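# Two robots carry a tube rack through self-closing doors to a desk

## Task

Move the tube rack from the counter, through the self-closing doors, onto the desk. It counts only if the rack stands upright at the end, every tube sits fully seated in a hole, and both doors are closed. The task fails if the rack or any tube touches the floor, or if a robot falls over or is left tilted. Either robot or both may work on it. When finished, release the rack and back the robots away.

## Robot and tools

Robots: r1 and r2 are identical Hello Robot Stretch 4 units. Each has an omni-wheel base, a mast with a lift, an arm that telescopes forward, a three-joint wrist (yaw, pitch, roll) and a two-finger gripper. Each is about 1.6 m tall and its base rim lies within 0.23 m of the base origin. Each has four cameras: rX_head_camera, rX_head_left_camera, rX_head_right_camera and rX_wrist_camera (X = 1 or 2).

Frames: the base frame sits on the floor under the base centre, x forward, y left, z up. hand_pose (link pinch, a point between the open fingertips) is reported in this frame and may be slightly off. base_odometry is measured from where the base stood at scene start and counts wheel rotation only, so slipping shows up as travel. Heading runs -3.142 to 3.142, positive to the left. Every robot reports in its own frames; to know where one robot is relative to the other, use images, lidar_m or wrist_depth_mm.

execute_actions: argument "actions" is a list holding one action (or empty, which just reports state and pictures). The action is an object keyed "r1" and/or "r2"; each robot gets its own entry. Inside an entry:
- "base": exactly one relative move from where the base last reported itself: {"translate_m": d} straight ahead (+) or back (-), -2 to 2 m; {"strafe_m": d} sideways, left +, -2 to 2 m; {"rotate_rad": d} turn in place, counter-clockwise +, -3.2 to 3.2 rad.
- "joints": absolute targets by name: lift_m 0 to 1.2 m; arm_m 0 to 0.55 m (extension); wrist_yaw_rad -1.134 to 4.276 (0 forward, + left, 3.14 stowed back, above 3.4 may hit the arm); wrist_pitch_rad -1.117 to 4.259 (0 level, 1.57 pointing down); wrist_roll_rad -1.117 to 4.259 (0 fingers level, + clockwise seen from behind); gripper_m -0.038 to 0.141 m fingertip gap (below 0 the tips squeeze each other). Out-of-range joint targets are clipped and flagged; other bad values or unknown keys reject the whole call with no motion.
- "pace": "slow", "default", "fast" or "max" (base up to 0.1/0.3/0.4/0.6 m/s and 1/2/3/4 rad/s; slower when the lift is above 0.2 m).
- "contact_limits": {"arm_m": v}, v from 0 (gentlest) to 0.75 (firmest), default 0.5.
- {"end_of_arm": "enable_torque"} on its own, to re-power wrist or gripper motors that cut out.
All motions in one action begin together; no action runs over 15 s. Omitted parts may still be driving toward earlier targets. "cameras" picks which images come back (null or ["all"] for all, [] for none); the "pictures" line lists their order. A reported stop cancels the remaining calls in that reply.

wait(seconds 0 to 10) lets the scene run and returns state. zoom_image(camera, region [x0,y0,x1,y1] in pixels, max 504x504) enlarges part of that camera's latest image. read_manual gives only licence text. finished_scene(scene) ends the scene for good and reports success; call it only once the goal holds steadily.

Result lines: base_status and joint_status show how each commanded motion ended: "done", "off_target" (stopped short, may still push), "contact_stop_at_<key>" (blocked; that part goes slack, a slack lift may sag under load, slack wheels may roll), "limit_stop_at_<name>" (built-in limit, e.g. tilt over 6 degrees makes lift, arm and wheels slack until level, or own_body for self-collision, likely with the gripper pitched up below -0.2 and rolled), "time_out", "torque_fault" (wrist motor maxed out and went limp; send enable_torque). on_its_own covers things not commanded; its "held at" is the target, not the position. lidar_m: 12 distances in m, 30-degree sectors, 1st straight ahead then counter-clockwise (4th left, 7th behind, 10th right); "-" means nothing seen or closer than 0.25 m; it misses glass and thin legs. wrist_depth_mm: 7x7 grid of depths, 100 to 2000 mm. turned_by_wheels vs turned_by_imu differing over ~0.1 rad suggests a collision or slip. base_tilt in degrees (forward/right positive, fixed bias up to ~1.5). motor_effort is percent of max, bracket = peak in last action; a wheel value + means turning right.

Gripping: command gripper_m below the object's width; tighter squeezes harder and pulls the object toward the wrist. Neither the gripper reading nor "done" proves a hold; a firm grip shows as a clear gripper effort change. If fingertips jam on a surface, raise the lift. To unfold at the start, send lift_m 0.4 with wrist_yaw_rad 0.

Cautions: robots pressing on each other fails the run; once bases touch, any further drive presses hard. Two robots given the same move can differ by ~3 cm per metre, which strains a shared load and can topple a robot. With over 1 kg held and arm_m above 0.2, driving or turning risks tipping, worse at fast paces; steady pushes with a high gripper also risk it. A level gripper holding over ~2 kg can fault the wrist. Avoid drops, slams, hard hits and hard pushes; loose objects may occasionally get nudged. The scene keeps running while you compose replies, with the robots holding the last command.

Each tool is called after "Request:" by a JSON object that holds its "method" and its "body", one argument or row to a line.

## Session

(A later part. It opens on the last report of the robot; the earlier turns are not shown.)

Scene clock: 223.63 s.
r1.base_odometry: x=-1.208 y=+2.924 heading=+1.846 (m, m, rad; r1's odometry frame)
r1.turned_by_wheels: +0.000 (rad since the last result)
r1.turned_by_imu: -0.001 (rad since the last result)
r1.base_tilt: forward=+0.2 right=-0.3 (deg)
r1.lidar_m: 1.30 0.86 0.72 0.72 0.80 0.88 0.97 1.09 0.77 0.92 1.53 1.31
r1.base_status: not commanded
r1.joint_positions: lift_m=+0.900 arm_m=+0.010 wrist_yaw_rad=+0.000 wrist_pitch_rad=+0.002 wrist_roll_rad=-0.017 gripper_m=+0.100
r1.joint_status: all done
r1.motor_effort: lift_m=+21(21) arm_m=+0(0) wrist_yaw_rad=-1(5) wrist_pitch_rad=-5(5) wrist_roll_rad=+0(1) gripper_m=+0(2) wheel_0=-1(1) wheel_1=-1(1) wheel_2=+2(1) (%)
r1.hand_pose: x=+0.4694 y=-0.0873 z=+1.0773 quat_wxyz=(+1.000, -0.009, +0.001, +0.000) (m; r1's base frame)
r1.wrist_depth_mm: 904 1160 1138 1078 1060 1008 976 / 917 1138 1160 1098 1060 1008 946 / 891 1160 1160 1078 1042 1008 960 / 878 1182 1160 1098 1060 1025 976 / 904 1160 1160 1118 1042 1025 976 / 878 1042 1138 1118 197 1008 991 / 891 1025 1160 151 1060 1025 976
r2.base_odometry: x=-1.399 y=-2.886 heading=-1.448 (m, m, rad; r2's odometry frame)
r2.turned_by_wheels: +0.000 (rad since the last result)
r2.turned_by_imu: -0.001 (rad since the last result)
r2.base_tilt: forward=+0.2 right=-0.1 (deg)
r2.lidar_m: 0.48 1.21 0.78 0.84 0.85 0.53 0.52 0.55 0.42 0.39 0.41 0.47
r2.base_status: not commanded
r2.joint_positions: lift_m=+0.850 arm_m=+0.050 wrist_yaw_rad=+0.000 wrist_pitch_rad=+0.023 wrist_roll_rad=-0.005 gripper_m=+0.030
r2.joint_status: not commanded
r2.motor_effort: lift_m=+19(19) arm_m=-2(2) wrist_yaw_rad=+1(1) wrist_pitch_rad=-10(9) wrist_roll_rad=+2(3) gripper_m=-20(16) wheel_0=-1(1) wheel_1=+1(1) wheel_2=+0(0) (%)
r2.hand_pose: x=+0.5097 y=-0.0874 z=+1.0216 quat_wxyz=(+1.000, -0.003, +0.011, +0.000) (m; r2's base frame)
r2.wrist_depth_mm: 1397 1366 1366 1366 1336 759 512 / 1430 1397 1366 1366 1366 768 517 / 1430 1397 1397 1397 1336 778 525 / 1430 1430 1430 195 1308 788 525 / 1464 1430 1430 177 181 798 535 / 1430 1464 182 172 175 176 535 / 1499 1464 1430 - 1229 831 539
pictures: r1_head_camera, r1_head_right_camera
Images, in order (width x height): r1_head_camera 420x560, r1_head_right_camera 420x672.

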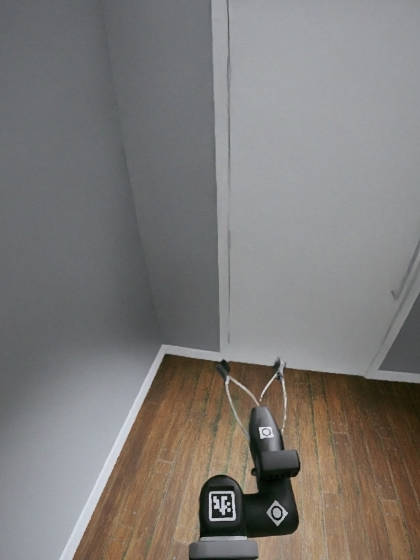

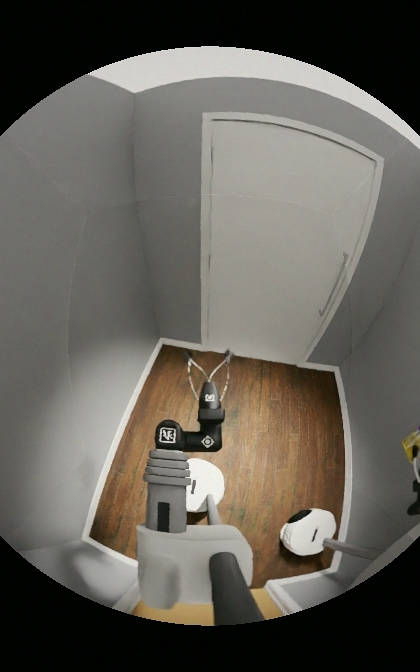

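Request:
{"method": "execute_actions", "body": {
  "actions": [
    {"r1":{"base":{"rotate_rad":-0.1}}}
  ],
  "cameras": []
}}

Request:
{"method": "execute_actions", "body": {
  "actions": [
    {"r1":{"base":{"translate_m":0.35}}}
  ],
  "cameras": []
}}

Request:
{"method": "execute_actions", "body": {
  "actions": [
    {"r2":{"base":{"rotate_rad":1.6},"pace":"slow"}}
  ],
  "cameras": []
}}

Request:
{"method": "execute_actions", "body": {
  "actions": [
    {"r1":{"base":{"strafe_m":-0.6},"joints":{"arm_m":0.3}}}
  ],
  "cameras": ["r1_head_camera","r1_wrist_camera"]
}}

Scene clock: 226.07 s.
r1.base_odometry: x=-1.208 y=+2.924 heading=+1.746 (m, m, rad; r1's odometry frame)
r1.turned_by_wheels: -0.100 (rad since the last result)
r1.turned_by_imu: -0.101 (rad since the last result)
r1.base_tilt: forward=+0.1 right=-0.2 (deg)
r1.lidar_m: 1.29 0.94 0.72 0.70 0.77 0.88 0.89 1.04 0.78 0.93 1.44 1.31
r1.base_status: done
r1.joint_positions: lift_m=+0.900 arm_m=+0.010 wrist_yaw_rad=+0.000 wrist_pitch_rad=+0.002 wrist_roll_rad=-0.017 gripper_m=+0.100
r1.joint_status: not commanded
r1.motor_effort: lift_m=+21(21) arm_m=+0(0) wrist_yaw_rad=-2(5) wrist_pitch_rad=-5(5) wrist_roll_rad=+0(1) gripper_m=-2(2) wheel_0=+1(6) wheel_1=+2(5) wheel_2=-1(5) (%)
r1.hand_pose: x=+0.4694 y=-0.0874 z=+1.0773 quat_wxyz=(+1.000, -0.009, +0.001, +0.000) (m; r1's base frame)
r1.wrist_depth_mm: 1060 1118 1098 1098 1078 1025 1025 / 1042 1138 1138 1098 1098 1042 1025 / 1025 1138 1118 1078 1078 1060 1025 / 1025 1138 1118 1078 1078 1042 1042 / 1008 1160 1138 1118 1098 1042 1025 / 1025 1160 1098 1098 198 1060 1042 / 1042 1138 1098 152 1078 1042 1025
r2.base_odometry: x=-1.399 y=-2.886 heading=-1.448 (m, m, rad; r2's odometry frame)
r2.turned_by_wheels: +0.000 (rad since the last result)
r2.turned_by_imu: -0.001 (rad since the last result)
r2.base_tilt: forward=+0.3 right=-0.3 (deg)
r2.lidar_m: 0.45 1.13 0.78 0.82 0.87 0.53 0.53 0.55 0.40 0.39 0.41 0.50
r2.base_status: not commanded
r2.joint_positions: lift_m=+0.850 arm_m=+0.050 wrist_yaw_rad=+0.000 wrist_pitch_rad=+0.023 wrist_roll_rad=-0.005 gripper_m=+0.030
r2.joint_status: not commanded
r2.motor_effort: lift_m=+19(18) arm_m=-2(2) wrist_yaw_rad=+0(1) wrist_pitch_rad=-10(9) wrist_roll_rad=+4(3) gripper_m=-19(20) wheel_0=+0(1) wheel_1=+1(1) wheel_2=+0(0) (%)
r2.hand_pose: x=+0.5097 y=-0.0874 z=+1.0216 quat_wxyz=(+1.000, -0.003, +0.011, +0.000) (m; r2's base frame)
r2.wrist_depth_mm: 1397 1397 1397 1336 1336 768 517 / 1397 1397 1397 1366 1366 768 517 / 1430 1397 1397 1397 1397 778 521 / 1430 1430 1430 195 1281 788 525 / 1430 1430 1397 177 181 798 530 / 1464 1464 182 172 175 176 535 / 1464 1464 1464 - 1205 820 539
pictures: none
No camera images: the call's "cameras" was empty. Leave "cameras" out to get every camera's image.

Scene clock: 228.70 s.
r1.base_odometry: x=-1.269 y=+3.268 heading=+1.746 (m, m, rad; r1's odometry frame)
r1.turned_by_wheels: +0.000 (rad since the last result)
r1.turned_by_imu: -0.002 (rad since the last result)
r1.base_tilt: forward=+0.3 right=-0.3 (deg)
r1.lidar_m: 0.96 0.88 0.68 0.66 0.73 1.13 1.23 1.02 0.98 1.01 1.17 0.98
r1.base_status: done
r1.joint_positions: lift_m=+0.900 arm_m=+0.010 wrist_yaw_rad=+0.000 wrist_pitch_rad=+0.002 wrist_roll_rad=-0.017 gripper_m=+0.100
r1.joint_status: not commanded
r1.motor_effort: lift_m=+21(21) arm_m=+0(0) wrist_yaw_rad=-1(0) wrist_pitch_rad=-5(6) wrist_roll_rad=+1(0) gripper_m=+1(2) wheel_0=+1(8) wheel_1=-1(4) wheel_2=+0(8) (%)
r1.hand_pose: x=+0.4694 y=-0.0874 z=+1.0773 quat_wxyz=(+1.000, -0.009, +0.001, +0.000) (m; r1's base frame)
r1.wrist_depth_mm: 778 768 750 732 715 707 691 / 778 750 732 732 723 707 699 / 778 759 750 741 715 707 683 / 778 759 750 741 723 707 691 / 788 768 759 732 715 707 699 / 778 768 750 741 197 707 691 / 788 759 741 151 715 707 699
r2.base_odometry: x=-1.399 y=-2.886 heading=-1.448 (m, m, rad; r2's odometry frame)
r2.turned_by_wheels: +0.000 (rad since the last result)
r2.turned_by_imu: -0.001 (rad since the last result)
r2.base_tilt: forward=+0.3 right=-0.1 (deg)
r2.lidar_m: 0.47 1.06 0.98 1.64 0.85 0.53 0.52 0.55 0.41 0.40 0.40 0.49
r2.base_status: not commanded
r2.joint_positions: lift_m=+0.850 arm_m=+0.050 wrist_yaw_rad=+0.000 wrist_pitch_rad=+0.023 wrist_roll_rad=-0.005 gripper_m=+0.030
r2.joint_status: not commanded
r2.motor_effort: lift_m=+19(19) arm_m=-2(2) wrist_yaw_rad=-1(1) wrist_pitch_rad=-9(9) wrist_roll_rad=+3(3) gripper_m=-19(20) wheel_0=+0(0) wheel_1=+1(1) wheel_2=+0(0) (%)
r2.hand_pose: x=+0.5097 y=-0.0874 z=+1.0216 quat_wxyz=(+1.000, -0.003, +0.011, +0.000) (m; r2's base frame)
r2.wrist_depth_mm: 1397 1397 1366 1336 1366 768 508 / 1397 1397 1397 1366 1366 768 521 / 1397 1430 1397 1366 1397 788 521 / 1430 1430 1430 195 1308 788 525 / 1430 1430 1397 177 181 788 530 / 1430 1430 183 172 175 176 539 / 1499 1464 1464 - 1229 831 539
pictures: none
No camera images: the call's "cameras" was empty. Leave "cameras" out to get every camera's image.

Scene clock: 231.60 s.
r1.base_odometry: x=-1.269 y=+3.268 heading=+1.746 (m, m, rad; r1's odometry frame)
r1.turned_by_wheels: +0.000 (rad since the last result)
r1.turned_by_imu: -0.001 (rad since the last result)
r1.base_tilt: forward=+0.2 right=-0.2 (deg)
r1.lidar_m: 0.95 0.87 0.68 0.67 0.73 1.13 1.23 0.75 1.00 1.38 1.18 0.97
r1.base_status: not commanded
r1.joint_positions: lift_m=+0.900 arm_m=+0.010 wrist_yaw_rad=+0.000 wrist_pitch_rad=+0.002 wrist_roll_rad=-0.017 gripper_m=+0.100
r1.joint_status: not commanded
r1.motor_effort: lift_m=+21(21) arm_m=+0(0) wrist_yaw_rad=-2(3) wrist_pitch_rad=-5(4) wrist_roll_rad=+0(1) gripper_m=+0(1) wheel_0=+1(1) wheel_1=-1(1) wheel_2=+0(1) (%)
r1.hand_pose: x=+0.4694 y=-0.0874 z=+1.0773 quat_wxyz=(+1.000, -0.009, +0.001, +0.000) (m; r1's base frame)
r1.wrist_depth_mm: 778 759 741 732 715 707 691 / 778 759 741 741 723 707 691 / 768 759 750 741 715 707 691 / 768 768 750 732 723 715 699 / 788 768 750 732 732 715 699 / 788 759 750 741 198 707 707 / 788 759 759 151 732 699 707
r2.base_odometry: x=-1.399 y=-2.886 heading=+0.152 (m, m, rad; r2's odometry frame)
r2.turned_by_wheels: +1.600 (rad since the last result)
r2.turned_by_imu: +1.633 (rad since the last result)
r2.base_tilt: forward=+0.3 right=-0.1 (deg)
r2.lidar_m: 0.46 0.81 0.54 0.52 0.55 0.42 0.41 0.42 0.63 1.62 1.02 0.49
r2.base_status: done
r2.joint_positions: lift_m=+0.850 arm_m=+0.050 wrist_yaw_rad=+0.000 wrist_pitch_rad=+0.023 wrist_roll_rad=-0.005 gripper_m=+0.030
r2.joint_status: not commanded
r2.motor_effort: lift_m=+18(19) arm_m=-2(2) wrist_yaw_rad=-3(1) wrist_pitch_rad=-10(9) wrist_roll_rad=+3(2) gripper_m=-14(16) wheel_0=-2(5) wheel_1=-2(4) wheel_2=-1(4) (%)
r2.hand_pose: x=+0.5097 y=-0.0874 z=+1.0216 quat_wxyz=(+1.000, -0.003, +0.011, +0.000) (m; r2's base frame)
r2.wrist_depth_mm: 798 1118 1366 1336 1308 1308 1281 / 798 1098 1366 1336 1336 1308 1281 / 809 1098 1397 1366 1336 1308 1281 / 820 1078 1430 195 1336 1336 1281 / 820 1060 1397 178 181 1336 1308 / 831 960 183 171 175 175 1336 / 831 991 1430 - 1366 1366 1336
pictures: none
No camera images: the call's "cameras" was empty. Leave "cameras" out to get every camera's image.

Scene clock: 234.93 s.
r1.base_odometry: x=-0.679 y=+3.373 heading=+1.746 (m, m, rad; r1's odometry frame)
r1.turned_by_wheels: +0.000 (rad since the last result)
r1.turned_by_imu: -0.001 (rad since the last result)
r1.base_tilt: forward=+0.2 right=-0.3 (deg)
r1.lidar_m: 0.89 0.98 1.30 1.27 1.37 0.66 0.65 0.64 0.80 0.78 0.86 0.86
r1.base_status: done
r1.joint_positions: lift_m=+0.900 arm_m=+0.299 wrist_yaw_rad=+0.000 wrist_pitch_rad=+0.002 wrist_roll_rad=-0.017 gripper_m=+0.100
r1.joint_status: all done
r1.motor_effort: lift_m=+21(21) arm_m=+5(1) wrist_yaw_rad=-2(3) wrist_pitch_rad=-4(5) wrist_roll_rad=+0(1) gripper_m=+0(5) wheel_0=+0(7) wheel_1=+0(7) wheel_2=+0(2) (%)
r1.hand_pose: x=+0.7585 y=-0.0874 z=+1.0774 quat_wxyz=(+1.000, -0.009, +0.001, +0.000) (m; r1's base frame)
r1.wrist_depth_mm: 394 387 379 375 364 357 297 / 394 389 379 373 364 357 296 / 394 387 379 373 366 359 319 / 397 389 379 375 364 359 320 / 397 392 382 370 370 359 324 / 402 392 379 375 197 357 322 / 399 392 384 151 368 362 324
r2.base_odometry: x=-1.399 y=-2.886 heading=+0.152 (m, m, rad; r2's odometry frame)
r2.turned_by_wheels: +0.000 (rad since the last result)
r2.turned_by_imu: -0.001 (rad since the last result)
r2.base_tilt: forward=+0.3 right=+0.0 (deg)
r2.lidar_m: 0.48 0.81 0.51 0.51 0.55 0.41 0.41 0.43 0.64 0.66 0.62 0.52
r2.base_status: not commanded
r2.joint_positions: lift_m=+0.850 arm_m=+0.050 wrist_yaw_rad=+0.000 wrist_pitch_rad=+0.023 wrist_roll_rad=-0.005 gripper_m=+0.030
r2.joint_status: not commanded
r2.motor_effort: lift_m=+19(19) arm_m=-2(2) wrist_yaw_rad=-1(1) wrist_pitch_rad=-9(9) wrist_roll_rad=+3(3) gripper_m=-17(19) wheel_0=-2(2) wheel_1=-2(2) wheel_2=-1(1) (%)
r2.hand_pose: x=+0.5097 y=-0.0874 z=+1.0216 quat_wxyz=(+1.000, -0.003, +0.011, +0.000) (m; r2's base frame)
r2.wrist_depth_mm: 798 1118 1366 1336 1308 1308 1255 / 798 1098 1430 1336 1308 1308 1281 / 820 1098 1397 1397 1336 1336 1281 / 820 1078 1397 195 1336 1336 1281 / 820 1078 1397 178 181 1336 1336 / 820 960 182 172 175 176 1336 / 831 991 1464 - 1366 1366 1336
pictures: r1_head_camera, r1_wrist_camera
Images, in order (width x height): r1_head_camera 420x560, r1_wrist_camera 616x392.

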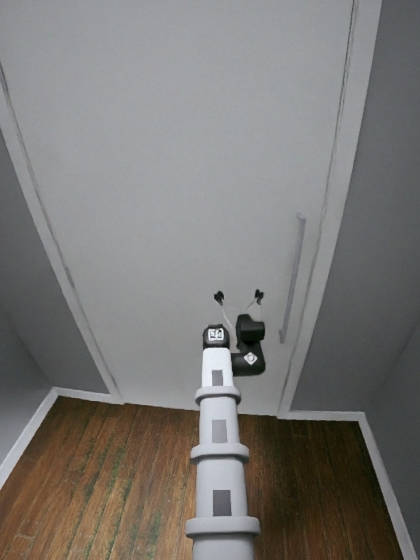

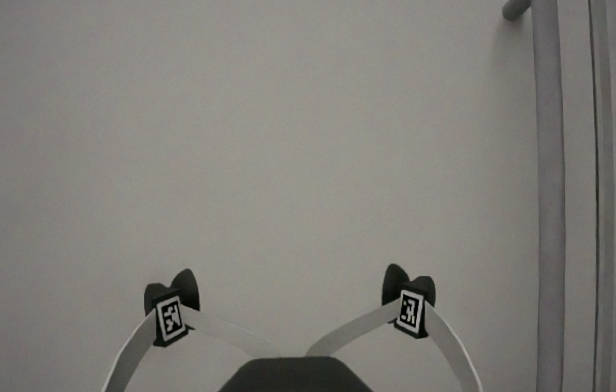

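Request:
{"method": "execute_actions", "body": {
  "actions": [
    {"r1":{"base":{"strafe_m":-0.2}}}
  ],
  "cameras": []
}}

Request:
{"method": "execute_actions", "body": {
  "actions": [
    {"r1":{"joints":{"arm_m":0.39}}}
  ],
  "cameras": ["r1_wrist_camera"]
}}

Request:
{"method": "execute_actions", "body": {
  "actions": [
    {"r1":{"joints":{"gripper_m":-0.035}}}
  ],
  "cameras": []
}}

Request:
{"method": "execute_actions", "body": {
  "actions": [
    {"r1":{"joints":{"arm_m":0.2},"pace":"slow"}}
  ],
  "cameras": []
}}

Request:
{"method": "execute_actions", "body": {
  "actions": [
    {"r1":{"base":{"strafe_m":0.11},"joints":{"arm_m":0.01},"pace":"slow"}}
  ],
  "cameras": []
}}

Request:
{"method": "execute_actions", "body": {
  "actions": [
    {"r1":{"base":{"translate_m":-0.13},"joints":{"arm_m":0.14},"pace":"slow"}}
  ],
  "cameras": []
}}

Request:
{"method": "execute_actions", "body": {
  "actions": [
    {"r1":{"base":{"strafe_m":0.1},"joints":{"arm_m":0.01},"pace":"slow"}}
  ],
  "cameras": ["r1_head_right_camera"]
}}

Scene clock: 239.20 s.
r1.base_odometry: x=-0.482 y=+3.408 heading=+1.746 (m, m, rad; r1's odometry frame)
r1.turned_by_wheels: +0.000 (rad since the last result)
r1.turned_by_imu: -0.001 (rad since the last result)
r1.base_tilt: forward=+0.2 right=-0.3 (deg)
r1.lidar_m: 0.83 0.95 1.44 1.47 1.60 0.70 0.62 0.71 0.61 0.58 0.65 0.90
r1.base_status: done
r1.joint_positions: lift_m=+0.900 arm_m=+0.299 wrist_yaw_rad=+0.000 wrist_pitch_rad=+0.002 wrist_roll_rad=-0.017 gripper_m=+0.100
r1.joint_status: not commanded
r1.motor_effort: lift_m=+21(21) arm_m=+5(5) wrist_yaw_rad=-1(4) wrist_pitch_rad=-5(5) wrist_roll_rad=+0(0) gripper_m=-2(2) wheel_0=-2(11) wheel_1=+1(4) wheel_2=+0(2) (%)
r1.hand_pose: x=+0.7585 y=-0.0874 z=+1.0774 quat_wxyz=(+1.000, -0.009, +0.001, +0.000) (m; r1's base frame)
r1.wrist_depth_mm: 373 362 357 347 334 332 329 / 370 359 357 345 342 332 332 / 373 362 357 345 343 332 330 / 370 364 357 349 342 332 330 / 375 366 355 349 343 336 330 / 375 366 355 347 197 336 330 / 373 364 359 152 345 334 332
r2.base_odometry: x=-1.399 y=-2.886 heading=+0.152 (m, m, rad; r2's odometry frame)
r2.turned_by_wheels: +0.000 (rad since the last result)
r2.turned_by_imu: -0.002 (rad since the last result)
r2.base_tilt: forward=+0.2 right=-0.2 (deg)
r2.lidar_m: 0.47 0.81 0.52 0.51 0.55 0.41 0.41 0.43 0.64 0.59 0.61 0.50
r2.base_status: not commanded
r2.joint_positions: lift_m=+0.850 arm_m=+0.050 wrist_yaw_rad=+0.000 wrist_pitch_rad=+0.023 wrist_roll_rad=-0.005 gripper_m=+0.030
r2.joint_status: not commanded
r2.motor_effort: lift_m=+19(18) arm_m=-2(2) wrist_yaw_rad=-1(2) wrist_pitch_rad=-9(9) wrist_roll_rad=+3(3) gripper_m=-18(17) wheel_0=-2(2) wheel_1=-2(2) wheel_2=-1(1) (%)
r2.hand_pose: x=+0.5097 y=-0.0874 z=+1.0216 quat_wxyz=(+1.000, -0.003, +0.011, +0.000) (m; r2's base frame)
r2.wrist_depth_mm: 798 1118 1366 1308 1308 1281 1281 / 809 1118 1397 1336 1336 1308 1281 / 809 1098 1366 1366 1336 1308 1281 / 809 1078 1397 195 1336 1336 1308 / 820 1060 1397 178 181 1336 1308 / 820 960 182 172 175 176 1308 / 831 991 1464 - 1366 1366 1366
pictures: none
No camera images: the call's "cameras" was empty. Leave "cameras" out to get every camera's image.

Scene clock: 240.43 s.
r1.base_odometry: x=-0.482 y=+3.408 heading=+1.746 (m, m, rad; r1's odometry frame)
r1.turned_by_wheels: +0.000 (rad since the last result)
r1.turned_by_imu: +0.000 (rad since the last result)
r1.base_tilt: forward=+0.3 right=-0.3 (deg)
r1.lidar_m: 0.80 0.96 1.42 1.45 1.60 0.68 0.59 0.70 0.58 0.56 0.64 0.87
r1.base_status: not commanded
r1.joint_positions: lift_m=+0.900 arm_m=+0.389 wrist_yaw_rad=+0.000 wrist_pitch_rad=+0.002 wrist_roll_rad=-0.017 gripper_m=+0.100
r1.joint_status: all done
r1.motor_effort: lift_m=+21(21) arm_m=+5(4) wrist_yaw_rad=-2(3) wrist_pitch_rad=-4(4) wrist_roll_rad=+0(0) gripper_m=+2(2) wheel_0=-2(1) wheel_1=+1(1) wheel_2=-1(1) (%)
r1.hand_pose: x=+0.8485 y=-0.0874 z=+1.0774 quat_wxyz=(+1.000, -0.009, +0.001, +0.000) (m; r1's base frame)
r1.wrist_depth_mm: 274 267 264 257 254 235 244 / 274 270 264 257 254 234 245 / 276 270 264 257 255 236 244 / 276 271 265 258 254 236 245 / 276 271 266 258 255 237 244 / 277 272 264 258 198 236 245 / 278 270 266 151 255 236 246
r2.base_odometry: x=-1.399 y=-2.886 heading=+0.152 (m, m, rad; r2's odometry frame)
r2.turned_by_wheels: +0.000 (rad since the last result)
r2.turned_by_imu: -0.001 (rad since the last result)
r2.base_tilt: forward=+0.3 right=+0.0 (deg)
r2.lidar_m: 0.47 0.81 0.52 0.50 0.55 0.42 0.40 0.43 0.64 0.59 0.62 0.48
r2.base_status: not commanded
r2.joint_positions: lift_m=+0.850 arm_m=+0.050 wrist_yaw_rad=+0.000 wrist_pitch_rad=+0.023 wrist_roll_rad=-0.005 gripper_m=+0.030
r2.joint_status: not commanded
r2.motor_effort: lift_m=+19(19) arm_m=-2(3) wrist_yaw_rad=+0(2) wrist_pitch_rad=-9(10) wrist_roll_rad=+2(3) gripper_m=-19(19) wheel_0=-2(2) wheel_1=-2(2) wheel_2=-2(1) (%)
r2.hand_pose: x=+0.5097 y=-0.0874 z=+1.0216 quat_wxyz=(+1.000, -0.003, +0.011, +0.000) (m; r2's base frame)
r2.wrist_depth_mm: 809 1118 1366 1336 1308 1281 1255 / 798 1118 1366 1336 1336 1308 1281 / 809 1098 1397 1366 1336 1308 1308 / 820 1078 1430 195 1336 1336 1308 / 820 1078 1430 177 182 1336 1308 / 820 946 182 172 175 175 1336 / 842 991 1430 - 1397 1366 1336
pictures: r1_wrist_camera
Images, in order (width x height): r1_wrist_camera 616x392.

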